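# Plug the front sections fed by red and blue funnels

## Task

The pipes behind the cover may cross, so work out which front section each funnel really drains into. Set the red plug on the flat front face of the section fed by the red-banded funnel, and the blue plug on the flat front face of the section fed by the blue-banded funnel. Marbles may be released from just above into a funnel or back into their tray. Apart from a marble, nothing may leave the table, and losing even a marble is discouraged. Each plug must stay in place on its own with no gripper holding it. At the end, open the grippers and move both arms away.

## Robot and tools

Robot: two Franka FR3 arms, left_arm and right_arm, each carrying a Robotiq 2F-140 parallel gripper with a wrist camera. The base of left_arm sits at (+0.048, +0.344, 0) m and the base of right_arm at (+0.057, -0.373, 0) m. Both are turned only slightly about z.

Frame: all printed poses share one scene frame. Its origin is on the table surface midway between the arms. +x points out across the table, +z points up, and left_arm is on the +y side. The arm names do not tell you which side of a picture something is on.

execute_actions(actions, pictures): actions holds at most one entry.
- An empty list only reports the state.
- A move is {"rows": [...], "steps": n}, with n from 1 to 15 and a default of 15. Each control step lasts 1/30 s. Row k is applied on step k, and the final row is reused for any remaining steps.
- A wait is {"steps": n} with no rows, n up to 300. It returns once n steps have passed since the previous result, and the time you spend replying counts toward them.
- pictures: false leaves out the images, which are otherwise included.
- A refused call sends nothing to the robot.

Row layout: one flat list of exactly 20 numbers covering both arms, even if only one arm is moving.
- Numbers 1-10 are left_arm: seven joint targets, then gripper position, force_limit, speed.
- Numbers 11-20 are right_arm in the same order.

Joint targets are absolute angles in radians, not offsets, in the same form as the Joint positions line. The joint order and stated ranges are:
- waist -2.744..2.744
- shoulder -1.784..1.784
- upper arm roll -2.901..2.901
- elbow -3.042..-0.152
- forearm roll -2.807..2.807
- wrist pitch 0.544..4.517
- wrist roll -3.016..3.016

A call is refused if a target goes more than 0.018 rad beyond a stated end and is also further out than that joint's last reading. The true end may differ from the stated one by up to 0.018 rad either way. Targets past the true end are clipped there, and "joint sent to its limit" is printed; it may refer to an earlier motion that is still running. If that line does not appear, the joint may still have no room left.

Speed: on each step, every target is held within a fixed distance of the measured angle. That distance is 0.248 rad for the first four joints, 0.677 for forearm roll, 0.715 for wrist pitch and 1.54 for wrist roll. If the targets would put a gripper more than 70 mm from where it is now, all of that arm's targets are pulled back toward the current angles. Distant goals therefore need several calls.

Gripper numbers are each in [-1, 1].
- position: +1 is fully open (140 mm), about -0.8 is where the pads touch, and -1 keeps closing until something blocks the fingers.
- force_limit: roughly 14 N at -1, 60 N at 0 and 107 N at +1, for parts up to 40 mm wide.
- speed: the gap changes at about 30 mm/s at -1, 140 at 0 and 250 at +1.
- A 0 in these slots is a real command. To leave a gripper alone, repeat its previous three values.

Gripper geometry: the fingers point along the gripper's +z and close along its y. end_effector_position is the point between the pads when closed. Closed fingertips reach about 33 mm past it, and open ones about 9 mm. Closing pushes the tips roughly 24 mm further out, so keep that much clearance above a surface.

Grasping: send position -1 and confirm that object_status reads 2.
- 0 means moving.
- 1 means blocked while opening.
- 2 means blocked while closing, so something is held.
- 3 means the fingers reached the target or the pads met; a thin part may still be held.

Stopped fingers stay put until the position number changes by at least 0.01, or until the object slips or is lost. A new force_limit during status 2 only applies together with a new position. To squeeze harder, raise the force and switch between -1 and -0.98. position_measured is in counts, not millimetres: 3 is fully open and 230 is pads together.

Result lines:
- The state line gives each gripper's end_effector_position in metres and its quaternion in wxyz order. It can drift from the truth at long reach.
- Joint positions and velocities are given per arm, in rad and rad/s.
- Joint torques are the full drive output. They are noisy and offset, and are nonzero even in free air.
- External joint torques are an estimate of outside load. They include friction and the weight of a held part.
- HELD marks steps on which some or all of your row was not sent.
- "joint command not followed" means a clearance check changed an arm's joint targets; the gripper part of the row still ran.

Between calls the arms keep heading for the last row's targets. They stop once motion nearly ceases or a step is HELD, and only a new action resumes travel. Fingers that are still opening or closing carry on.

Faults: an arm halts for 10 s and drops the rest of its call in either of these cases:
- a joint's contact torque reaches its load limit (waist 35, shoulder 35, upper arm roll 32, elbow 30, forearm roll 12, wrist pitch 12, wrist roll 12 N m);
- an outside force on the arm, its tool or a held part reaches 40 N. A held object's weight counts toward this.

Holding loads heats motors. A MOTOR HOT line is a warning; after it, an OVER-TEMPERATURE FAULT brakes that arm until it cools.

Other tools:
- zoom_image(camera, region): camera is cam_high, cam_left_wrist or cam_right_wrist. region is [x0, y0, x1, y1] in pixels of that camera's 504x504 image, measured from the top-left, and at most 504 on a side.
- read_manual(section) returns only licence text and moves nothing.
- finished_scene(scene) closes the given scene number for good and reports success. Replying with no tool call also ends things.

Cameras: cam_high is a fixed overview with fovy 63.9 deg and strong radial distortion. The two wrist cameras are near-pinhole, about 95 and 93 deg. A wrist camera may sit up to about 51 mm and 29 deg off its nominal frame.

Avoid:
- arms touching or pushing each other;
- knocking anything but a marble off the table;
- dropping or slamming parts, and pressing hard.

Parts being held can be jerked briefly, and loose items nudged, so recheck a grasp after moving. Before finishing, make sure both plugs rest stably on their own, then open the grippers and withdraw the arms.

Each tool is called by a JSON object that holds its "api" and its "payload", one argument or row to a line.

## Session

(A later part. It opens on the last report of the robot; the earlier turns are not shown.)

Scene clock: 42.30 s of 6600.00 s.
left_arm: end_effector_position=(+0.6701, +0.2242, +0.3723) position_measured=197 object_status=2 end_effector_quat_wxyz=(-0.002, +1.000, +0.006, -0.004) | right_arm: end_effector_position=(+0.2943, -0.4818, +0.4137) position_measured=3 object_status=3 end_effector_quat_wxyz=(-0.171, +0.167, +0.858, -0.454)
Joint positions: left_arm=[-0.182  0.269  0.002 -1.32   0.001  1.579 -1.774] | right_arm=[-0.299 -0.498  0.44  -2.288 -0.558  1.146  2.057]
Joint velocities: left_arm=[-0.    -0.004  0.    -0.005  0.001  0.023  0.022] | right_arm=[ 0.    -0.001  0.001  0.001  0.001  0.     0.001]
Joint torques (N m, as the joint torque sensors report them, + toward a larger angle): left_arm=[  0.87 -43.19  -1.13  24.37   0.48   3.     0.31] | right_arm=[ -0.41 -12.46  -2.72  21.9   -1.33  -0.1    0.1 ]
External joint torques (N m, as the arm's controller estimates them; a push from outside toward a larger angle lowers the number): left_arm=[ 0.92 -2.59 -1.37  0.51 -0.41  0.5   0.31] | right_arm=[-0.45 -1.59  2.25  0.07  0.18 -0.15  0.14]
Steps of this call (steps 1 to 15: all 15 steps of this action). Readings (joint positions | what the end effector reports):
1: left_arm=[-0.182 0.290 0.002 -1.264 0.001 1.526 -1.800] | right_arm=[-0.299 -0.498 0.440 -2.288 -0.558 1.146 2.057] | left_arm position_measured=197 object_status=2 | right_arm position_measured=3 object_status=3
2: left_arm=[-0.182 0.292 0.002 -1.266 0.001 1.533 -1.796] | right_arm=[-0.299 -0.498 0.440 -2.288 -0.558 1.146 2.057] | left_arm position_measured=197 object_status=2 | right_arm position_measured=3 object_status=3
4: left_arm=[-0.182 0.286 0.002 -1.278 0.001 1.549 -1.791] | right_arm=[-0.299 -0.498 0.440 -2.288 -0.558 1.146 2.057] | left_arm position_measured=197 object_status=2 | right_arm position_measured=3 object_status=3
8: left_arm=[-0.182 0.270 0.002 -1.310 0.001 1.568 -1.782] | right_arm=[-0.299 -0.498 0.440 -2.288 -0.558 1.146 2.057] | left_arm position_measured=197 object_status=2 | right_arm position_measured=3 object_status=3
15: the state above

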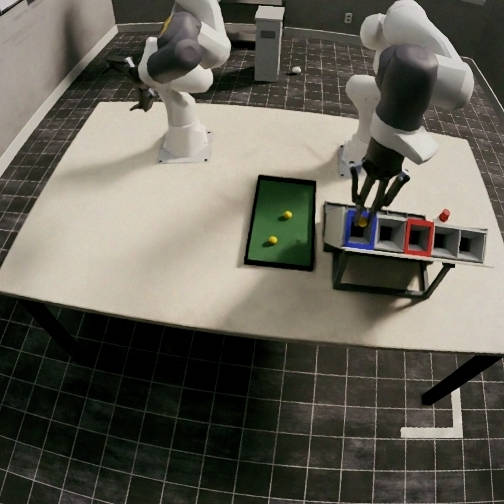

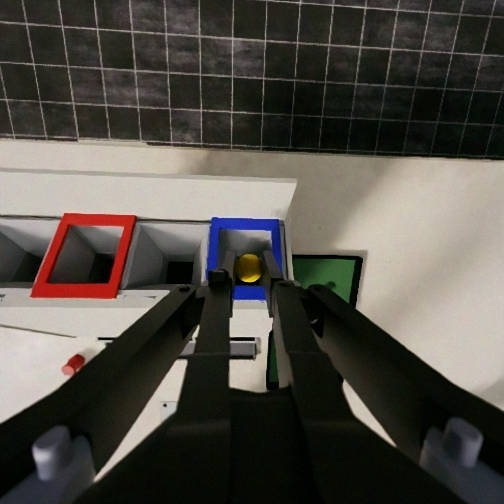

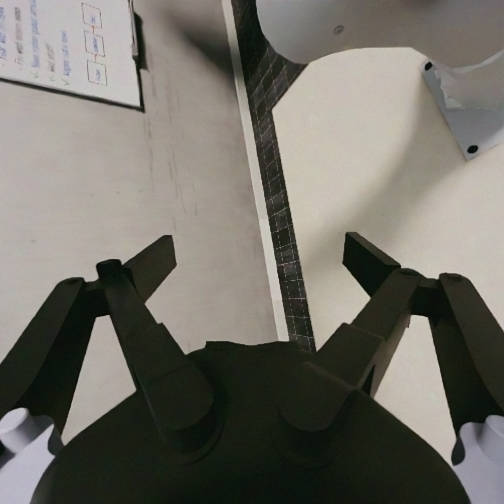

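{"api": "execute_actions", "payload": {
  "actions": [
    {"rows":[[-0.18,0.265,0,-1.321,0,1.586,-1.763,-0.2,-0.6,0,-0.3,-0.5,0.442,-2.287,-0.557,1.144,2.057,1,0,0]],"steps":10}
  ],
  "pictures": false
}}

{"api": "execute_actions", "payload": {
  "actions": [
    {"rows":[[-0.19,0.22,0,-1.33,0,1.53,-1.8,-0.05,-0.6,0,-0.3,-0.5,0.442,-2.287,-0.557,1.144,2.057,1,0,0],[-0.2,0.17,0,-1.34,0,1.5,-1.85,-0.05,-0.6,0,-0.3,-0.5,0.442,-2.287,-0.557,1.144,2.057,1,0,0],[-0.22,0.12,0,-1.36,0,1.48,-1.9,-0.05,-0.6,0,-0.3,-0.5,0.442,-2.287,-0.557,1.144,2.057,1,0,0],[-0.24,0.06,0,-1.4,0,1.47,-1.95,-0.05,-0.6,0,-0.3,-0.5,0.442,-2.287,-0.557,1.144,2.057,1,0,0],[-0.27,0.0,0,-1.45,0,1.46,-2.0,-0.05,-0.6,0,-0.3,-0.5,0.442,-2.287,-0.557,1.144,2.057,1,0,0],[-0.3,-0.06,0,-1.51,0,1.46,-2.05,-0.05,-0.6,0,-0.3,-0.5,0.442,-2.287,-0.557,1.144,2.057,1,0,0],[-0.34,-0.12,0,-1.57,0,1.47,-2.1,-0.05,-0.6,0,-0.3,-0.5,0.442,-2.287,-0.557,1.144,2.057,1,0,0],[-0.38,-0.18,0,-1.63,0,1.49,-2.15,-0.05,-0.6,0,-0.3,-0.5,0.442,-2.287,-0.557,1.144,2.057,1,0,0],[-0.42,-0.23,0,-1.69,0,1.52,-2.2,-0.05,-0.6,0,-0.3,-0.5,0.442,-2.287,-0.557,1.144,2.057,1,0,0],[-0.46,-0.28,0,-1.75,0,1.56,-2.267,-0.05,-0.6,0,-0.3,-0.5,0.442,-2.287,-0.557,1.144,2.057,1,0,0],[-0.5,-0.32,0,-1.81,0,1.6,-2.267,-0.05,-0.6,0,-0.3,-0.5,0.442,-2.287,-0.557,1.144,2.057,1,0,0],[-0.55,-0.36,0,-1.87,0,1.64,-2.267,-0.05,-0.6,0,-0.3,-0.5,0.442,-2.287,-0.557,1.144,2.057,1,0,0],[-0.6,-0.39,0,-1.93,0,1.68,-2.267,-0.05,-0.6,0,-0.3,-0.5,0.442,-2.287,-0.557,1.144,2.057,1,0,0],[-0.65,-0.41,0,-1.99,0,1.7,-2.267,-0.05,-0.6,0,-0.3,-0.5,0.442,-2.287,-0.557,1.144,2.057,1,0,0],[-0.687,-0.42,0,-2.06,0,1.64,-2.267,-0.05,-0.6,0,-0.3,-0.5,0.442,-2.287,-0.557,1.144,2.057,1,0,0]]}
  ],
  "pictures": false
}}

{"api": "execute_actions", "payload": {
  "actions": [
    {"steps":50}
  ]
}}

{"api": "execute_actions", "payload": {
  "actions": [
    {"rows":[[-0.687,-0.41,0,-2.12,0,1.85,-2.267,-0.05,-0.6,0,-0.3,-0.5,0.442,-2.287,-0.557,1.144,2.057,1,0,0],[-0.687,-0.4,0,-2.17,0,1.92,-2.267,-0.05,-0.6,0,-0.3,-0.5,0.442,-2.287,-0.557,1.144,2.057,1,0,0],[-0.687,-0.385,0,-2.22,0,1.99,-2.267,-0.05,-0.6,0,-0.3,-0.5,0.442,-2.287,-0.557,1.144,2.057,1,0,0],[-0.687,-0.37,0,-2.27,0,2.06,-2.267,-0.05,-0.6,0,-0.3,-0.5,0.442,-2.287,-0.557,1.144,2.057,1,0,0],[-0.687,-0.35,0,-2.31,0,2.13,-2.267,-0.05,-0.6,0,-0.3,-0.5,0.442,-2.287,-0.557,1.144,2.057,1,0,0],[-0.687,-0.33,0,-2.35,0,2.2,-2.267,-0.05,-0.6,0,-0.3,-0.5,0.442,-2.287,-0.557,1.144,2.057,1,0,0],[-0.687,-0.305,0,-2.385,0,2.26,-2.267,-0.05,-0.6,0,-0.3,-0.5,0.442,-2.287,-0.557,1.144,2.057,1,0,0],[-0.687,-0.28,0,-2.415,0,2.32,-2.267,-0.05,-0.6,0,-0.3,-0.5,0.442,-2.287,-0.557,1.144,2.057,1,0,0],[-0.687,-0.255,0,-2.44,0,2.37,-2.267,-0.05,-0.6,0,-0.3,-0.5,0.442,-2.287,-0.557,1.144,2.057,1,0,0],[-0.687,-0.23,0,-2.465,0,2.42,-2.267,-0.05,-0.6,0,-0.3,-0.5,0.442,-2.287,-0.557,1.144,2.057,1,0,0],[-0.687,-0.205,0,-2.485,0,2.45,-2.267,-0.05,-0.6,0,-0.3,-0.5,0.442,-2.287,-0.557,1.144,2.057,1,0,0],[-0.687,-0.18,0,-2.505,0,2.46,-2.267,-0.05,-0.6,0,-0.3,-0.5,0.442,-2.287,-0.557,1.144,2.057,1,0,0],[-0.687,-0.155,0,-2.525,0,2.46,-2.267,-0.05,-0.6,0,-0.3,-0.5,0.442,-2.287,-0.557,1.144,2.057,1,0,0],[-0.687,-0.135,0,-2.54,0,2.45,-2.267,-0.05,-0.6,0,-0.3,-0.5,0.442,-2.287,-0.557,1.144,2.057,1,0,0],[-0.687,-0.117,0,-2.551,0,2.437,-2.267,-0.05,-0.6,0,-0.3,-0.5,0.442,-2.287,-0.557,1.144,2.057,1,0,0]]}
  ],
  "pictures": false
}}

{"api": "execute_actions", "payload": {
  "actions": [
    {"steps":18}
  ]
}}

Scene clock: 64.47 s of 6600.00 s.
left_arm: end_effector_position=(+0.6713, +0.2240, +0.3731) position_measured=154 object_status=0 end_effector_quat_wxyz=(-0.001, +1.000, +0.003, -0.002) | right_arm: end_effector_position=(+0.2943, -0.4818, +0.4137) position_measured=3 object_status=3 end_effector_quat_wxyz=(-0.171, +0.167, +0.858, -0.454)
Joint positions: left_arm=[-0.182  0.268  0.001 -1.32   0.001  1.583 -1.767] | right_arm=[-0.299 -0.498  0.44  -2.288 -0.558  1.146  2.057]
Joint velocities: left_arm=[-0.001 -0.    -0.     0.     0.002 -0.    -0.002] | right_arm=[-0.001  0.001 -0.    -0.001 -0.    -0.001 -0.001]
Joint torques (N m, as the joint torque sensors report them, + toward a larger angle): left_arm=[  0.9  -42.24  -0.31  24.97   0.59   2.9    0.29] | right_arm=[ -0.77 -12.31  -2.91  22.2   -1.36  -0.04   0.06]
External joint torques (N m, as the arm's controller estimates them; a push from outside toward a larger angle lowers the number): left_arm=[ 1.02 -1.81 -0.48  1.19 -0.3   0.39  0.29] | right_arm=[-0.81 -1.43  2.04  0.37  0.16 -0.09  0.1 ]
Steps of this call (steps 1 to 15: the robot went on to your last target; steps 16 to 90: nothing new was sent; then 18.83 s passed at rest; steps 91 to 100: all 10 steps of this action). Readings (joint positions | what the end effector reports):
91: left_arm=[-0.182 0.268 0.001 -1.320 0.001 1.583 -1.767] | right_arm=[-0.299 -0.498 0.440 -2.288 -0.558 1.146 2.057] | left_arm position_measured=197 object_status=0 | right_arm position_measured=3 object_status=3
92: left_arm=[-0.182 0.268 0.001 -1.320 0.001 1.583 -1.767] | right_arm=[-0.299 -0.498 0.440 -2.288 -0.558 1.146 2.057] | left_arm position_measured=195 object_status=0 | right_arm position_measured=3 object_status=3
94: left_arm=[-0.182 0.268 0.001 -1.320 0.001 1.583 -1.767] | right_arm=[-0.299 -0.498 0.440 -2.288 -0.558 1.146 2.057] | left_arm position_measured=175 object_status=0 | right_arm position_measured=3 object_status=3
98: left_arm=[-0.182 0.268 0.001 -1.320 0.001 1.583 -1.767] | right_arm=[-0.299 -0.498 0.440 -2.288 -0.558 1.146 2.057] | left_arm position_measured=154 object_status=0 | right_arm position_measured=3 object_status=3
100: the state above

Scene clock: 64.97 s of 6600.00 s.
left_arm: end_effector_position=(+0.4531, +0.1008, +0.4613) position_measured=135 object_status=3 end_effector_quat_wxyz=(+0.021, +0.998, -0.048, +0.040) | right_arm: end_effector_position=(+0.2943, -0.4818, +0.4137) position_measured=3 object_status=3 end_effector_quat_wxyz=(-0.171, +0.167, +0.858, -0.454)
Joint positions: left_arm=[-0.53  -0.316 -0.001 -1.81   0.001  1.584 -2.017] | right_arm=[-0.299 -0.498  0.44  -2.288 -0.558  1.146  2.057]
Joint velocities: left_arm=[-1.074 -0.878 -0.142 -1.223 -0.005  0.145 -0.465] | right_arm=[-0.     0.001 -0.    -0.     0.001  0.     0.001]
Joint torques (N m, as the joint torque sensors report them, + toward a larger angle): left_arm=[ 5.84 -5.13  7.06 21.6   0.7   3.74 -0.27] | right_arm=[ -0.96 -12.05  -1.96  21.12  -1.33  -0.18   0.15]
External joint torques (N m, as the arm's controller estimates them; a push from outside toward a larger angle lowers the number): left_arm=[-1.47  0.13 -1.45  0.14 -0.7   0.46 -0.28] | right_arm=[-0.94 -1.23  3.06 -0.69  0.18 -0.23  0.19]
Steps of this call (steps 1 to 15: all 15 steps of this action). Readings (joint positions | what the end effector reports):
1: left_arm=[-0.183 0.262 0.001 -1.326 0.001 1.576 -1.770] | right_arm=[-0.299 -0.498 0.440 -2.288 -0.558 1.146 2.057] | left_arm position_measured=154 object_status=0 | right_arm position_measured=3 object_status=3
2: left_arm=[-0.186 0.246 0.002 -1.336 0.001 1.562 -1.777] | right_arm=[-0.299 -0.498 0.440 -2.288 -0.558 1.146 2.057] | left_arm position_measured=148 object_status=0 | right_arm position_measured=3 object_status=3
4: left_arm=[-0.201 0.188 0.004 -1.365 0.001 1.537 -1.801] | right_arm=[-0.299 -0.498 0.440 -2.288 -0.558 1.146 2.057] | left_arm position_measured=136 object_status=0 | right_arm position_measured=3 object_status=3
8: left_arm=[-0.274 0.009 0.007 -1.478 0.001 1.514 -1.868] | right_arm=[-0.299 -0.498 0.440 -2.288 -0.558 1.146 2.057] | left_arm position_measured=135 object_status=0 | right_arm position_measured=3 object_status=3
15: the state above

Scene clock: 66.63 s of 6600.00 s.
left_arm: end_effector_position=(+0.3722, +0.0730, +0.3918) position_measured=135 object_status=3 end_effector_quat_wxyz=(-0.002, +1.000, -0.003, -0.001) | right_arm: end_effector_position=(+0.2943, -0.4818, +0.4137) position_measured=3 object_status=3 end_effector_quat_wxyz=(-0.171, +0.167, +0.858, -0.454)
Joint positions: left_arm=[-0.685 -0.418 -0.002 -2.059  0.001  1.637 -2.262] | right_arm=[-0.299 -0.498  0.44  -2.288 -0.558  1.146  2.057]
Joint velocities: left_arm=[ 0.002 -0.    -0.    -0.001  0.     0.001 -0.003] | right_arm=[ 0.    -0.     0.002 -0.    -0.001  0.001  0.001]
Joint torques (N m, as the joint torque sensors report them, + toward a larger angle): left_arm=[ -1.52 -18.22   0.09  25.52   0.57   2.84  -0.08] | right_arm=[ -0.87 -11.11  -2.77  21.44  -1.32  -0.1    0.17]
External joint torques (N m, as the arm's controller estimates them; a push from outside toward a larger angle lowers the number): left_arm=[-1.59 -1.11  0.39  1.55 -0.34  0.35 -0.08] | right_arm=[-0.95 -0.16  2.15 -0.45  0.2  -0.16  0.21]
Steps of this call (steps 1 to 45: the robot went on to your last target; steps 46 to 50: nothing new was sent). Readings (joint positions | what the end effector reports):
1: left_arm=[-0.565 -0.344 -0.004 -1.856 0.001 1.591 -2.033] | right_arm=[-0.299 -0.498 0.440 -2.288 -0.558 1.146 2.057] | left_arm position_measured=135 object_status=3 | right_arm position_measured=3 object_status=3
2: left_arm=[-0.598 -0.368 -0.006 -1.905 0.001 1.598 -2.051] | right_arm=[-0.299 -0.498 0.440 -2.288 -0.558 1.146 2.057] | left_arm position_measured=135 object_status=3 | right_arm position_measured=3 object_status=3
4: left_arm=[-0.650 -0.399 -0.008 -1.990 0.001 1.610 -2.093] | right_arm=[-0.299 -0.498 0.440 -2.288 -0.558 1.146 2.057] | left_arm position_measured=135 object_status=3 | right_arm position_measured=3 object_status=3
8: left_arm=[-0.681 -0.409 -0.007 -2.051 0.001 1.622 -2.153] | right_arm=[-0.299 -0.498 0.440 -2.288 -0.558 1.146 2.057] | left_arm position_measured=135 object_status=3 | right_arm position_measured=3 object_status=3
50: the state above
All arms were judged still, so your last target was given up. Only a new action makes them travel on or press farther. Fingers that are still opening or closing keep moving.

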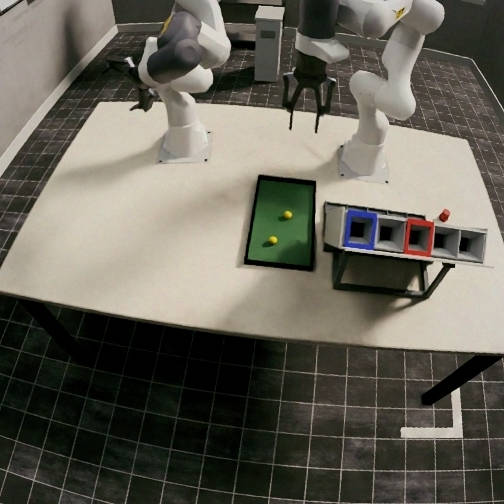

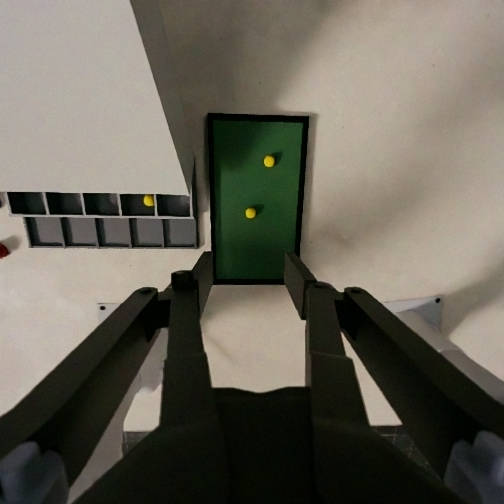

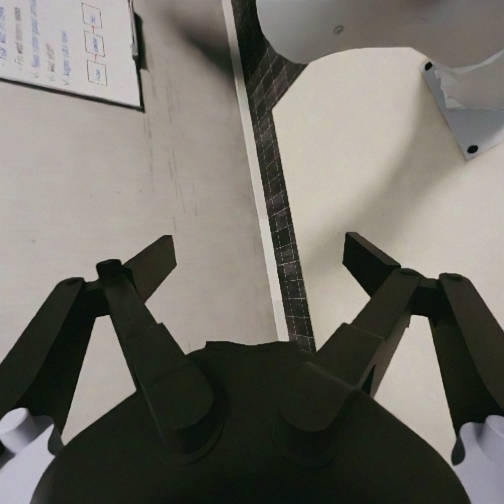

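Scene clock: 67.13 s of 6600.00 s.
left_arm: end_effector_position=(+0.3863, +0.0611, +0.1240) position_measured=135 object_status=3 end_effector_quat_wxyz=(-0.008, +1.000, -0.003, -0.009) | right_arm: end_effector_position=(+0.2943, -0.4818, +0.4137) position_measured=3 object_status=3 end_effector_quat_wxyz=(-0.171, +0.167, +0.858, -0.454)
Joint positions: left_arm=[-0.685 -0.158 -0.002 -2.516  0.001  2.332 -2.263] | right_arm=[-0.299 -0.498  0.44  -2.288 -0.558  1.146  2.057]
Joint velocities: left_arm=[ 0.001  0.659  0.    -0.539 -0.001  0.581  0.   ] | right_arm=[-0.     0.001  0.001  0.001 -0.001  0.    -0.001]
Joint torques (N m, as the joint torque sensors report them, + toward a larger angle): left_arm=[ -1.15 -30.52   0.62  28.28   0.44   3.74   0.01] | right_arm=[ -0.74 -11.51  -3.09  21.38  -1.31  -0.09   0.08]
External joint torques (N m, as the arm's controller estimates them; a push from outside toward a larger angle lowers the number): left_arm=[-1.21  2.31  0.72  0.98 -0.23  0.55  0.01] | right_arm=[-0.75 -0.59  1.91 -0.54  0.22 -0.15  0.12]
Steps of this call (steps 1 to 15: all 15 steps of this action). Readings (joint positions | what the end effector reports):
1: left_arm=[-0.685 -0.420 -0.002 -2.072 0.001 1.672 -2.262] | right_arm=[-0.299 -0.498 0.440 -2.288 -0.558 1.146 2.057] | left_arm position_measured=135 object_status=3 | right_arm position_measured=3 object_status=3
2: left_arm=[-0.685 -0.421 -0.002 -2.096 0.001 1.718 -2.262] | right_arm=[-0.299 -0.498 0.440 -2.288 -0.558 1.146 2.057] | left_arm position_measured=135 object_status=3 | right_arm position_measured=3 object_status=3
4: left_arm=[-0.685 -0.410 -0.002 -2.167 0.001 1.816 -2.262] | right_arm=[-0.299 -0.498 0.440 -2.288 -0.558 1.146 2.057] | left_arm position_measured=135 object_status=3 | right_arm position_measured=3 object_status=3
8: left_arm=[-0.685 -0.340 -0.002 -2.318 0.001 2.022 -2.262] | right_arm=[-0.299 -0.498 0.440 -2.288 -0.558 1.146 2.057] | left_arm position_measured=135 object_status=3 | right_arm position_measured=3 object_status=3
15: the state above

Scene clock: 67.73 s of 6600.00 s.
left_arm: end_effector_position=(+0.3878, +0.0598, +0.0981) position_measured=135 object_status=3 end_effector_quat_wxyz=(-0.002, +1.000, -0.002, -0.002) | right_arm: end_effector_position=(+0.2943, -0.4818, +0.4137) position_measured=3 object_status=3 end_effector_quat_wxyz=(-0.171, +0.167, +0.858, -0.454)
Joint positions: left_arm=[-0.685 -0.115 -0.001 -2.552  0.001  2.431 -2.263] | right_arm=[-0.299 -0.498  0.44  -2.288 -0.558  1.146  2.057]
Joint velocities: left_arm=[-0.001  0.001 -0.001  0.001  0.001  0.019 -0.001] | right_arm=[ 0.     0.    -0.001 -0.     0.     0.    -0.001]
Joint torques (N m, as the joint torque sensors report them, + toward a larger angle): left_arm=[ -1.32 -25.41   0.61  22.92   0.4    2.87  -0.09] | right_arm=[ -0.86 -11.54  -2.07  21.84  -1.31  -0.13   0.12]
External joint torques (N m, as the arm's controller estimates them; a push from outside toward a larger angle lowers the number): left_arm=[-1.28 -1.    0.76  2.28 -0.19  0.4  -0.09] | right_arm=[-0.85 -0.66  2.95  0.    0.2  -0.18  0.16]
Steps of this call (steps 1 to 18: the robot went on to your last target). Readings (joint positions | what the end effector reports):
1: left_arm=[-0.685 -0.139 -0.002 -2.531 0.001 2.349 -2.263] | right_arm=[-0.299 -0.498 0.440 -2.288 -0.558 1.146 2.057] | left_arm position_measured=135 object_status=3 | right_arm position_measured=3 object_status=3
2: left_arm=[-0.685 -0.126 -0.002 -2.542 0.001 2.363 -2.263] | right_arm=[-0.299 -0.498 0.440 -2.288 -0.558 1.146 2.057] | left_arm position_measured=135 object_status=3 | right_arm position_measured=3 object_status=3
4: left_arm=[-0.685 -0.115 -0.002 -2.552 0.001 2.384 -2.263] | right_arm=[-0.299 -0.498 0.440 -2.288 -0.558 1.146 2.057] | left_arm position_measured=135 object_status=3 | right_arm position_measured=3 object_status=3
8: left_arm=[-0.685 -0.115 -0.002 -2.552 0.001 2.411 -2.263] | right_arm=[-0.299 -0.498 0.440 -2.288 -0.558 1.146 2.057] | left_arm position_measured=135 object_status=3 | right_arm position_measured=3 object_status=3
18: the state above

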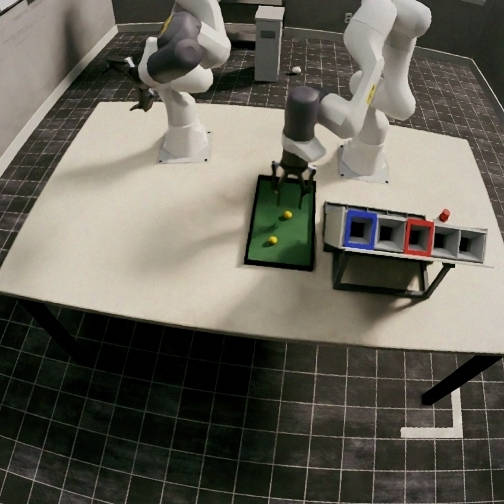

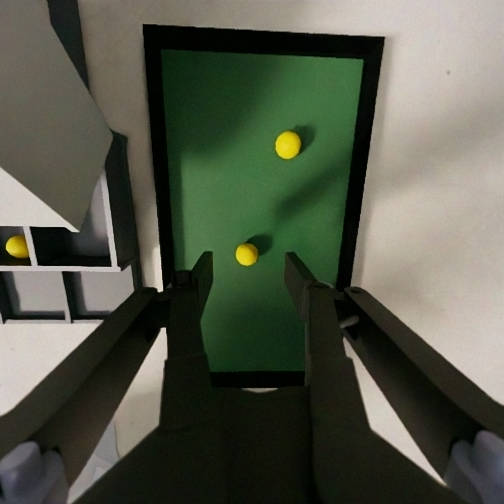

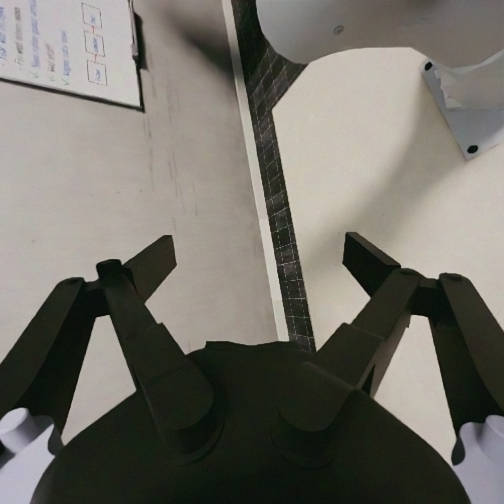

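{"api": "execute_actions", "payload": {
  "actions": [
    {"rows":[[-0.687,-0.105,0,-2.554,0,2.52,-2.267,-0.05,-0.6,0,-0.3,-0.5,0.442,-2.287,-0.557,1.144,2.057,1,0,0],[-0.687,-0.09,0,-2.557,0,2.55,-2.267,-0.05,-0.6,0,-0.3,-0.5,0.442,-2.287,-0.557,1.144,2.057,1,0,0],[-0.687,-0.075,0,-2.561,0,2.57,-2.267,-0.05,-0.6,0,-0.3,-0.5,0.442,-2.287,-0.557,1.144,2.057,1,0,0],[-0.687,-0.06,0,-2.564,0,2.59,-2.267,-0.05,-0.6,0,-0.3,-0.5,0.442,-2.287,-0.557,1.144,2.057,1,0,0],[-0.687,-0.045,0,-2.567,0,2.605,-2.267,-0.05,-0.6,0,-0.3,-0.5,0.442,-2.287,-0.557,1.144,2.057,1,0,0],[-0.687,-0.03,0,-2.57,0,2.605,-2.267,-0.05,-0.6,0,-0.3,-0.5,0.442,-2.287,-0.557,1.144,2.057,1,0,0],[-0.687,-0.015,0,-2.573,0,2.605,-2.267,-0.05,-0.6,0,-0.3,-0.5,0.442,-2.287,-0.557,1.144,2.057,1,0,0],[-0.687,-0.002,0,-2.576,0,2.603,-2.267,-0.05,-0.6,0,-0.3,-0.5,0.442,-2.287,-0.557,1.144,2.057,1,0,0],[-0.687,0.01,0,-2.578,0,2.603,-2.267,-0.05,-0.6,0,-0.3,-0.5,0.442,-2.287,-0.557,1.144,2.057,1,0,0],[-0.687,0.019,0,-2.58,0,2.603,-2.267,-0.05,-0.6,0,-0.3,-0.5,0.442,-2.287,-0.557,1.144,2.057,1,0,0]]}
  ],
  "pictures": false
}}

{"api": "execute_actions", "payload": {
  "actions": [
    {"rows":[[-0.687,0.019,0,-2.58,0,2.603,-2.267,-1,-0.6,-0.3,-0.3,-0.5,0.442,-2.287,-0.557,1.144,2.057,1,0,0]]}
  ],
  "pictures": false
}}

{"api": "execute_actions", "payload": {
  "actions": [
    {"steps":5}
  ],
  "pictures": false
}}

{"api": "execute_actions", "payload": {
  "actions": [
    {"rows":[[-0.687,-0.03,0,-2.575,0,2.5,-2.267,-1,-0.6,-0.3,-0.3,-0.5,0.442,-2.287,-0.557,1.144,2.057,1,0,0],[-0.687,-0.08,0,-2.565,0,2.42,-2.267,-1,-0.6,-0.3,-0.3,-0.5,0.442,-2.287,-0.557,1.144,2.057,1,0,0],[-0.687,-0.122,0,-2.55,0,2.35,-2.25,-1,-0.6,-0.3,-0.3,-0.5,0.442,-2.287,-0.557,1.144,2.057,1,0,0],[-0.687,-0.18,0,-2.51,0,2.25,-2.225,-1,-0.6,-0.3,-0.3,-0.5,0.442,-2.287,-0.557,1.144,2.057,1,0,0],[-0.687,-0.24,0,-2.46,0,2.1,-2.2,-1,-0.6,-0.3,-0.3,-0.5,0.442,-2.287,-0.557,1.144,2.057,1,0,0],[-0.68,-0.29,0,-2.4,0,2.0,-2.15,-1,-0.6,-0.3,-0.3,-0.5,0.442,-2.287,-0.557,1.144,2.057,1,0,0],[-0.67,-0.337,0,-2.35,0,1.9,-2.1,-1,-0.6,-0.3,-0.3,-0.5,0.442,-2.287,-0.557,1.144,2.057,1,0,0],[-0.66,-0.37,0,-2.25,0,1.8,-2.05,-1,-0.6,-0.3,-0.3,-0.5,0.442,-2.287,-0.557,1.144,2.057,1,0,0],[-0.64,-0.39,0,-2.1,0,1.6,-2.0,-1,-0.6,-0.3,-0.3,-0.5,0.442,-2.287,-0.557,1.144,2.057,1,0,0],[-0.6,-0.4,0,-1.85,0,1.45,-1.9,-1,-0.6,-0.3,-0.3,-0.5,0.442,-2.287,-0.557,1.144,2.057,1,0,0]]}
  ],
  "pictures": false
}}

{"api": "execute_actions", "payload": {
  "actions": [
    {"rows":[[-0.55,-0.4,0,-1.8,0,1.42,-1.8,-1,-0.6,-0.3,-0.3,-0.5,0.442,-2.287,-0.557,1.144,2.057,1,0,0],[-0.55,-0.4,0,-1.8,0,1.42,-1.75,-1,-0.6,-0.3,-0.3,-0.5,0.442,-2.287,-0.557,1.144,2.057,1,0,0],[-0.5,-0.38,0,-1.75,0,1.42,-1.7,-1,-0.6,-0.3,-0.3,-0.5,0.442,-2.287,-0.557,1.144,2.057,1,0,0],[-0.45,-0.36,0,-1.7,0,1.42,-1.6,-1,-0.6,-0.3,-0.3,-0.5,0.442,-2.287,-0.557,1.144,2.057,1,0,0],[-0.05,-0.2,0,-1.6,0,1.42,-1.521,-1,-0.6,-0.3,-0.3,-0.5,0.442,-2.287,-0.557,1.144,2.057,1,0,0]]}
  ],
  "pictures": false
}}

{"api": "execute_actions", "payload": {
  "actions": [
    {"rows":[[-0.03,-0.15,0,-1.56,0,1.45,-1.521,-1,-0.6,-0.3,-0.3,-0.5,0.442,-2.287,-0.557,1.144,2.057,1,0,0],[-0.01,-0.1,0,-1.52,0,1.47,-1.521,-1,-0.6,-0.3,-0.3,-0.5,0.442,-2.287,-0.557,1.144,2.057,1,0,0],[0.01,-0.05,0,-1.48,0,1.49,-1.521,-1,-0.6,-0.3,-0.3,-0.5,0.442,-2.287,-0.557,1.144,2.057,1,0,0],[0.03,0.0,0,-1.44,0,1.5,-1.521,-1,-0.6,-0.3,-0.3,-0.5,0.442,-2.287,-0.557,1.144,2.057,1,0,0],[0.045,0.05,0,-1.4,0,1.51,-1.521,-1,-0.6,-0.3,-0.3,-0.5,0.442,-2.287,-0.557,1.144,2.057,1,0,0],[0.06,0.09,0,-1.37,0,1.52,-1.521,-1,-0.6,-0.3,-0.3,-0.5,0.442,-2.287,-0.557,1.144,2.057,1,0,0],[0.06,0.125,0,-1.345,0,1.53,-1.521,-1,-0.6,-0.3,-0.3,-0.5,0.442,-2.287,-0.557,1.144,2.057,1,0,0],[0.06,0.155,0,-1.33,0,1.54,-1.521,-1,-0.6,-0.3,-0.3,-0.5,0.442,-2.287,-0.557,1.144,2.057,1,0,0],[0.06,0.18,0,-1.32,0,1.55,-1.521,-1,-0.6,-0.3,-0.3,-0.5,0.442,-2.287,-0.557,1.144,2.057,1,0,0],[0.06,0.2,0,-1.315,0,1.56,-1.521,-1,-0.6,-0.3,-0.3,-0.5,0.442,-2.287,-0.557,1.144,2.057,1,0,0],[0.06,0.22,0,-1.315,0,1.56,-1.521,-1,-0.6,-0.3,-0.3,-0.5,0.442,-2.287,-0.557,1.144,2.057,1,0,0],[0.06,0.237,0,-1.32,0,1.56,-1.521,-1,-0.6,-0.3,-0.3,-0.5,0.442,-2.287,-0.557,1.144,2.057,1,0,0]]}
  ],
  "pictures": false
}}

{"api": "execute_actions", "payload": {
  "actions": [
    {"rows":[[0.06,0.237,0,-1.325,0,1.58,-1.521,-1,-0.6,-0.3,-0.3,-0.5,0.442,-2.287,-0.557,1.144,2.057,1,0,0],[0.06,0.233,0,-1.34,0,1.6,-1.521,-1,-0.6,-0.3,-0.3,-0.5,0.442,-2.287,-0.557,1.144,2.057,1,0,0],[0.06,0.229,0,-1.355,0,1.606,-1.521,-1,-0.6,-0.3,-0.3,-0.5,0.442,-2.287,-0.557,1.144,2.057,1,0,0],[0.06,0.225,0,-1.37,0,1.606,-1.521,-1,-0.6,-0.3,-0.3,-0.5,0.442,-2.287,-0.557,1.144,2.057,1,0,0],[0.06,0.222,0,-1.382,0,1.606,-1.521,-1,-0.6,-0.3,-0.3,-0.5,0.442,-2.287,-0.557,1.144,2.057,1,0,0]]}
  ]
}}

Scene clock: 95.57 s of 6600.00 s.
left_arm: end_effector_position=(+0.3865, +0.0608, +0.0419) position_measured=135 object_status=3 end_effector_quat_wxyz=(-0.004, +1.000, -0.002, -0.004) | right_arm: end_effector_position=(+0.2943, -0.4818, +0.4137) position_measured=3 object_status=3 end_effector_quat_wxyz=(-0.171, +0.167, +0.858, -0.454)
Joint positions: left_arm=[-0.685  0.018 -0.001 -2.581  0.001  2.588 -2.263] | right_arm=[-0.299 -0.498  0.44  -2.288 -0.558  1.146  2.057]
Joint velocities: left_arm=[-0.001  0.011  0.001  0.001  0.     0.07  -0.   ] | right_arm=[-0.    -0.     0.     0.001 -0.001 -0.    -0.001]
Joint torques (N m, as the joint torque sensors report them, + toward a larger angle): left_arm=[ -1.72 -27.95   0.54  21.16   0.21   3.1    0.06] | right_arm=[ -1.3  -11.68  -2.4   22.45  -1.37  -0.11   0.16]
External joint torques (N m, as the arm's controller estimates them; a push from outside toward a larger angle lowers the number): left_arm=[-1.76  0.07  0.48  1.76 -0.26  0.53  0.06] | right_arm=[-1.32 -0.77  2.57  0.55  0.15 -0.17  0.2 ]
Steps of this call (steps 1 to 15: the robot went on to your last target; steps 16 to 90: nothing new was sent; then 24.33 s passed at rest; steps 91 to 105: all 15 steps of this action). Readings (joint positions | what the end effector reports):
91: left_arm=[-0.685 -0.113 -0.001 -2.553 0.001 2.448 -2.263] | right_arm=[-0.299 -0.498 0.440 -2.288 -0.558 1.146 2.057] | left_arm position_measured=135 object_status=3 | right_arm position_measured=3 object_status=3
92: left_arm=[-0.685 -0.109 -0.001 -2.553 0.001 2.466 -2.263] | right_arm=[-0.299 -0.498 0.440 -2.288 -0.558 1.146 2.057] | left_arm position_measured=135 object_status=3 | right_arm position_measured=3 object_status=3
94: left_arm=[-0.685 -0.091 -0.001 -2.555 0.001 2.503 -2.263] | right_arm=[-0.299 -0.498 0.440 -2.288 -0.558 1.146 2.057] | left_arm position_measured=135 object_status=3 | right_arm position_measured=3 object_status=3
98: left_arm=[-0.685 -0.036 -0.001 -2.566 0.001 2.558 -2.263] | right_arm=[-0.299 -0.498 0.440 -2.288 -0.558 1.146 2.057] | left_arm position_measured=135 object_status=3 | right_arm position_measured=3 object_status=3
105: the state above

Scene clock: 96.07 s of 6600.00 s.
left_arm: end_effector_position=(+0.3893, +0.0585, +0.0429) position_measured=197 object_status=0 end_effector_quat_wxyz=(+0.000, +1.000, -0.002, +0.000) | right_arm: end_effector_position=(+0.2943, -0.4818, +0.4137) position_measured=3 object_status=3 end_effector_quat_wxyz=(-0.171, +0.167, +0.858, -0.454)
Joint positions: left_arm=[-0.685  0.018 -0.001 -2.581  0.001  2.6   -2.263] | right_arm=[-0.299 -0.498  0.44  -2.288 -0.558  1.146  2.057]
Joint velocities: left_arm=[-0.001 -0.    -0.    -0.001  0.001  0.003 -0.001] | right_arm=[-0.001 -0.001 -0.    -0.    -0.001  0.     0.001]
Joint torques (N m, as the joint torque sensors report them, + toward a larger angle): left_arm=[ -1.92 -26.98   0.87  20.79   0.22   2.95   0.  ] | right_arm=[ -0.69 -12.23  -1.79  21.76  -1.34   0.01   0.17]
External joint torques (N m, as the arm's controller estimates them; a push from outside toward a larger angle lowers the number): left_arm=[-1.87 -0.09  0.9   2.32 -0.25  0.45  0.  ] | right_arm=[-0.65 -1.33  3.26 -0.1   0.18 -0.03  0.21]
Steps of this call (steps 1 to 15: all 15 steps of this action). Readings (joint positions | what the end effector reports):
1: left_arm=[-0.685 0.018 -0.001 -2.581 0.001 2.590 -2.263] | right_arm=[-0.299 -0.498 0.440 -2.288 -0.558 1.146 2.057] | left_arm position_measured=135 object_status=0 | right_arm position_measured=3 object_status=3
2: left_arm=[-0.685 0.018 -0.001 -2.581 0.001 2.592 -2.263] | right_arm=[-0.299 -0.498 0.440 -2.288 -0.558 1.146 2.057] | left_arm position_measured=140 object_status=0 | right_arm position_measured=3 object_status=3
4: left_arm=[-0.685 0.018 -0.001 -2.581 0.001 2.595 -2.263] | right_arm=[-0.299 -0.498 0.440 -2.288 -0.558 1.146 2.057] | left_arm position_measured=152 object_status=0 | right_arm position_measured=3 object_status=3
8: left_arm=[-0.685 0.018 -0.001 -2.581 0.001 2.598 -2.263] | right_arm=[-0.299 -0.498 0.440 -2.288 -0.558 1.146 2.057] | left_arm position_measured=175 object_status=0 | right_arm position_measured=3 object_status=3
15: the state above

Scene clock: 96.23 s of 6600.00 s.
left_arm: end_effector_position=(+0.3894, +0.0584, +0.0429) position_measured=197 object_status=2 end_effector_quat_wxyz=(+0.000, +1.000, -0.002, +0.001) | right_arm: end_effector_position=(+0.2943, -0.4818, +0.4137) position_measured=3 object_status=3 end_effector_quat_wxyz=(-0.171, +0.167, +0.858, -0.454)
Joint positions: left_arm=[-0.685  0.018 -0.001 -2.581  0.001  2.6   -2.263] | right_arm=[-0.299 -0.498  0.44  -2.288 -0.558  1.146  2.057]
Joint velocities: left_arm=[-0.001  0.001 -0.001  0.001 -0.001  0.001  0.002] | right_arm=[-0.    -0.     0.001 -0.001  0.001 -0.001  0.001]
Joint torques (N m, as the joint torque sensors report them, + toward a larger angle): left_arm=[ -2.1  -25.89   0.76  20.55   0.12   2.96  -0.07] | right_arm=[ -0.65 -12.09  -2.88  22.23  -1.28  -0.1    0.18]
External joint torques (N m, as the arm's controller estimates them; a push from outside toward a larger angle lowers the number): left_arm=[-2.05  1.01  0.79  2.02 -0.35  0.45 -0.07] | right_arm=[-0.6  -1.3   2.18  0.45  0.23 -0.14  0.22]
Steps of this call (steps 1 to 5: the robot went on to your last target). Readings (joint positions | what the end effector reports):
1: left_arm=[-0.685 0.018 -0.001 -2.581 0.001 2.600 -2.263] | right_arm=[-0.299 -0.498 0.440 -2.288 -0.558 1.146 2.057] | left_arm position_measured=197 object_status=0 | right_arm position_measured=3 object_status=3
2: left_arm=[-0.685 0.018 -0.001 -2.581 0.001 2.600 -2.263] | right_arm=[-0.299 -0.498 0.440 -2.288 -0.558 1.146 2.057] | left_arm position_measured=197 object_status=2 | right_arm position_measured=3 object_status=3
4: left_arm=[-0.685 0.018 -0.001 -2.581 0.001 2.600 -2.263] | right_arm=[-0.299 -0.498 0.440 -2.288 -0.558 1.146 2.057] | left_arm position_measured=197 object_status=2 | right_arm position_measured=3 object_status=3
5: the state above

Scene clock: 96.73 s of 6600.00 s.
left_arm: end_effector_position=(+0.4282, +0.0590, +0.3204) position_measured=197 object_status=2 end_effector_quat_wxyz=(+0.020, +0.999, -0.036, +0.030) | right_arm: end_effector_position=(+0.2943, -0.4818, +0.4137) position_measured=3 object_status=3 end_effector_quat_wxyz=(-0.171, +0.167, +0.858, -0.454)
Joint positions: left_arm=[-0.632 -0.338 -0.002 -2.188  0.001  1.922 -2.142] | right_arm=[-0.299 -0.498  0.44  -2.288 -0.558  1.146  2.057]
Joint velocities: left_arm=[ 0.16  -0.338  0.015  1.185  0.    -1.292  0.384] | right_arm=[-0.001 -0.001 -0.    -0.001 -0.001  0.001 -0.   ]
Joint torques (N m, as the joint torque sensors report them, + toward a larger angle): left_arm=[  0.89 -20.    -1.4   21.22   0.71   1.32   0.29] | right_arm=[ -0.02 -11.78  -2.25  21.87  -1.37  -0.09   0.17]
External joint torques (N m, as the arm's controller estimates them; a push from outside toward a larger angle lowers the number): left_arm=[ 2.01 -1.74  0.15  2.76 -0.14 -0.63  0.3 ] | right_arm=[ 0.02 -0.88  2.8   0.05  0.16 -0.13  0.21]
Steps of this call (steps 1 to 15: all 15 steps of this action). Readings (joint positions | what the end effector reports):
1: left_arm=[-0.685 0.011 -0.001 -2.581 0.001 2.583 -2.263] | right_arm=[-0.299 -0.498 0.440 -2.288 -0.558 1.146 2.057] | left_arm position_measured=197 object_status=2 | right_arm position_measured=3 object_status=3
2: left_arm=[-0.685 -0.008 -0.001 -2.581 0.001 2.553 -2.263] | right_arm=[-0.299 -0.498 0.440 -2.288 -0.558 1.146 2.057] | left_arm position_measured=197 object_status=2 | right_arm position_measured=3 object_status=3
4: left_arm=[-0.685 -0.073 -0.001 -2.564 0.001 2.467 -2.259] | right_arm=[-0.299 -0.498 0.440 -2.288 -0.558 1.146 2.057] | left_arm position_measured=197 object_status=2 | right_arm position_measured=3 object_status=3
8: left_arm=[-0.681 -0.211 -0.002 -2.449 0.001 2.277 -2.231] | right_arm=[-0.299 -0.498 0.440 -2.288 -0.558 1.146 2.057] | left_arm position_measured=197 object_status=2 | right_arm position_measured=3 object_status=3
15: the state above

Scene clock: 97.23 s of 6600.00 s.
left_arm: end_effector_position=(+0.5416, +0.2807, +0.4887) position_measured=197 object_status=2 end_effector_quat_wxyz=(+0.008, +0.998, +0.038, +0.046) | right_arm: end_effector_position=(+0.2943, -0.4818, +0.4137) position_measured=3 object_status=3 end_effector_quat_wxyz=(-0.171, +0.167, +0.858, -0.454)
Joint positions: left_arm=[-0.118 -0.214  0.    -1.637 -0.     1.515 -1.776] | right_arm=[-0.299 -0.498  0.44  -2.288 -0.558  1.146  2.057]
Joint velocities: left_arm=[ 0.943  0.171  0.159  0.472  0.007 -0.53   0.828] | right_arm=[ 0.     0.     0.001 -0.001  0.    -0.001  0.001]
Joint torques (N m, as the joint torque sensors report them, + toward a larger angle): left_arm=[ -6.01 -22.58  -8.69  23.19   0.66   1.51   0.63] | right_arm=[ -0.29 -11.14  -2.71  21.58  -1.27  -0.1    0.12]
External joint torques (N m, as the arm's controller estimates them; a push from outside toward a larger angle lowers the number): left_arm=[ 1.6   1.35  0.17  2.48  0.6  -0.66  0.62] | right_arm=[-0.35 -0.25  2.22 -0.25  0.24 -0.15  0.16]
Steps of this call (steps 1 to 15: all 15 steps of this action). Readings (joint positions | what the end effector reports):
1: left_arm=[-0.621 -0.348 -0.003 -2.146 0.001 1.876 -2.125] | right_arm=[-0.299 -0.498 0.440 -2.288 -0.558 1.146 2.057] | left_arm position_measured=197 object_status=2 | right_arm position_measured=3 object_status=3
2: left_arm=[-0.610 -0.356 -0.003 -2.103 0.001 1.832 -2.104] | right_arm=[-0.299 -0.498 0.440 -2.288 -0.558 1.146 2.057] | left_arm position_measured=197 object_status=2 | right_arm position_measured=3 object_status=3
4: left_arm=[-0.569 -0.362 -0.007 -2.010 0.001 1.752 -2.052] | right_arm=[-0.299 -0.498 0.440 -2.288 -0.558 1.146 2.057] | left_arm position_measured=197 object_status=2 | right_arm position_measured=3 object_status=3
8: left_arm=[-0.405 -0.288 -0.011 -1.820 -0.000 1.644 -1.943] | right_arm=[-0.299 -0.498 0.440 -2.288 -0.558 1.146 2.057] | left_arm position_measured=197 object_status=2 | right_arm position_measured=3 object_status=3
15: the state above

Scene clock: 97.73 s of 6600.00 s.
left_arm: end_effector_position=(+0.6657, +0.3754, +0.3833) position_measured=197 object_status=2 end_effector_quat_wxyz=(+0.000, +1.000, +0.027, -0.012) | right_arm: end_effector_position=(+0.2943, -0.4818, +0.4137) position_measured=3 object_status=3 end_effector_quat_wxyz=(-0.171, +0.167, +0.858, -0.454)
Joint positions: left_arm=[ 0.058  0.237  0.003 -1.332 -0.     1.545 -1.573] | right_arm=[-0.299 -0.498  0.44  -2.288 -0.558  1.146  2.057]
Joint velocities: left_arm=[ 0.     0.234 -0.017 -0.    -0.001  0.051  0.161] | right_arm=[-0.001  0.    -0.     0.001  0.001  0.001 -0.   ]
Joint torques (N m, as the joint torque sensors report them, + toward a larger angle): left_arm=[  0.82 -50.01  -1.36  32.34   0.81   3.41   0.32] | right_arm=[ -0.4  -11.86  -2.82  21.43  -1.39  -0.15   0.14]
External joint torques (N m, as the arm's controller estimates them; a push from outside toward a larger angle lowers the number): left_arm=[ 0.63  2.3  -1.93  2.17 -0.22  0.5   0.33] | right_arm=[-0.34 -0.99  2.24 -0.4   0.13 -0.19  0.18]
Steps of this call (steps 1 to 15: all 15 steps of this action). Readings (joint positions | what the end effector reports):
1: left_arm=[-0.087 -0.201 0.003 -1.612 -0.000 1.502 -1.750] | right_arm=[-0.299 -0.498 0.440 -2.288 -0.558 1.146 2.057] | left_arm position_measured=197 object_status=2 | right_arm position_measured=3 object_status=3
2: left_arm=[-0.060 -0.178 0.005 -1.579 -0.000 1.496 -1.726] | right_arm=[-0.299 -0.498 0.440 -2.288 -0.558 1.146 2.057] | left_arm position_measured=197 object_status=2 | right_arm position_measured=3 object_status=3
4: left_arm=[-0.015 -0.108 0.004 -1.506 -0.000 1.496 -1.687] | right_arm=[-0.299 -0.498 0.440 -2.288 -0.558 1.146 2.057] | left_arm position_measured=197 object_status=2 | right_arm position_measured=3 object_status=3
8: left_arm=[0.045 0.068 0.004 -1.379 -0.000 1.514 -1.629] | right_arm=[-0.299 -0.498 0.440 -2.288 -0.558 1.146 2.057] | left_arm position_measured=197 object_status=2 | right_arm position_measured=3 object_status=3
15: the state above

Scene clock: 98.23 s of 6600.00 s.
left_arm: end_effector_position=(+0.6706, +0.3750, +0.3725) position_measured=197 object_status=2 end_effector_quat_wxyz=(+0.000, +1.000, +0.007, -0.003) | right_arm: end_effector_position=(+0.2943, -0.4818, +0.4137) position_measured=3 object_status=3 end_effector_quat_wxyz=(-0.171, +0.167, +0.858, -0.454)
Joint positions: left_arm=[ 0.058  0.225  0.002 -1.381 -0.     1.6   -1.534] | right_arm=[-0.299 -0.498  0.44  -2.288 -0.558  1.146  2.057]
Joint velocities: left_arm=[ 0.001 -0.004  0.    -0.002  0.     0.022  0.031] | right_arm=[-0.001 -0.     0.    -0.001  0.001  0.    -0.001]
Joint torques (N m, as the joint torque sensors report them, + toward a larger angle): left_arm=[  0.93 -40.64  -0.9   25.03   0.8    2.94   0.26] | right_arm=[ -0.26 -11.66  -2.85  21.37  -1.24  -0.03   0.12]
External joint torques (N m, as the arm's controller estimates them; a push from outside toward a larger angle lowers the number): left_arm=[ 0.93 -1.37 -1.13  1.1  -0.08  0.43  0.26] | right_arm=[-0.22 -0.78  2.19 -0.44  0.28 -0.07  0.16]
Steps of this call (steps 1 to 15: all 15 steps of this action). Readings (joint positions | what the end effector reports):
1: left_arm=[0.058 0.243 0.002 -1.332 -0.000 1.550 -1.568] | right_arm=[-0.299 -0.498 0.440 -2.288 -0.558 1.146 2.057] | left_arm position_measured=197 object_status=2 | right_arm position_measured=3 object_status=3
2: left_arm=[0.058 0.243 0.002 -1.336 -0.000 1.558 -1.564] | right_arm=[-0.299 -0.498 0.440 -2.288 -0.558 1.146 2.057] | left_arm position_measured=197 object_status=2 | right_arm position_measured=3 object_status=3
4: left_arm=[0.058 0.237 0.002 -1.350 -0.000 1.573 -1.556] | right_arm=[-0.299 -0.498 0.440 -2.288 -0.558 1.146 2.057] | left_arm position_measured=197 object_status=2 | right_arm position_measured=3 object_status=3
8: left_arm=[0.058 0.227 0.002 -1.375 -0.000 1.589 -1.545] | right_arm=[-0.299 -0.498 0.440 -2.288 -0.558 1.146 2.057] | left_arm position_measured=197 object_status=2 | right_arm position_measured=3 object_status=3
15: the state above

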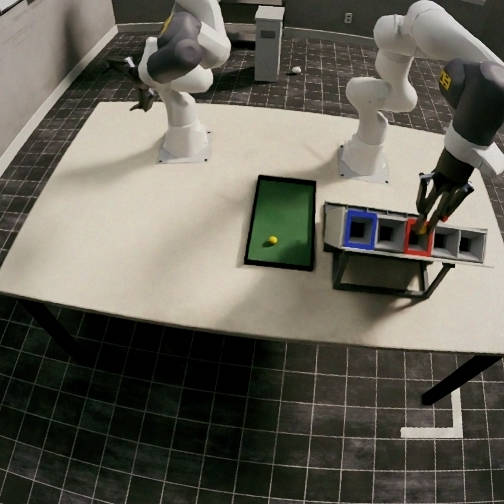

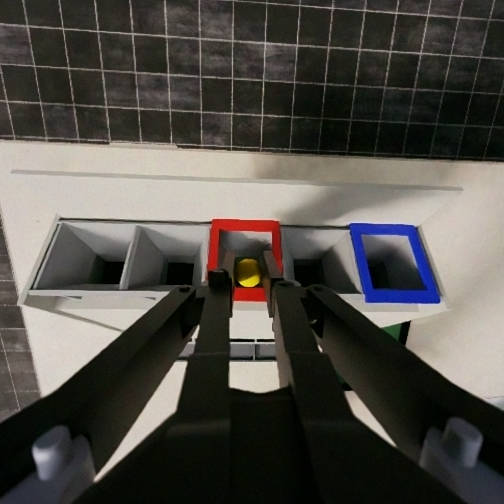

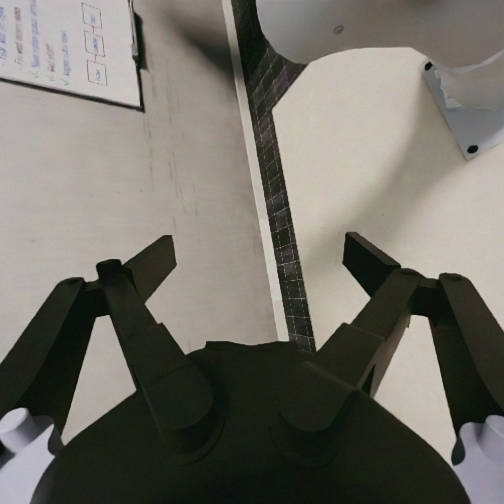

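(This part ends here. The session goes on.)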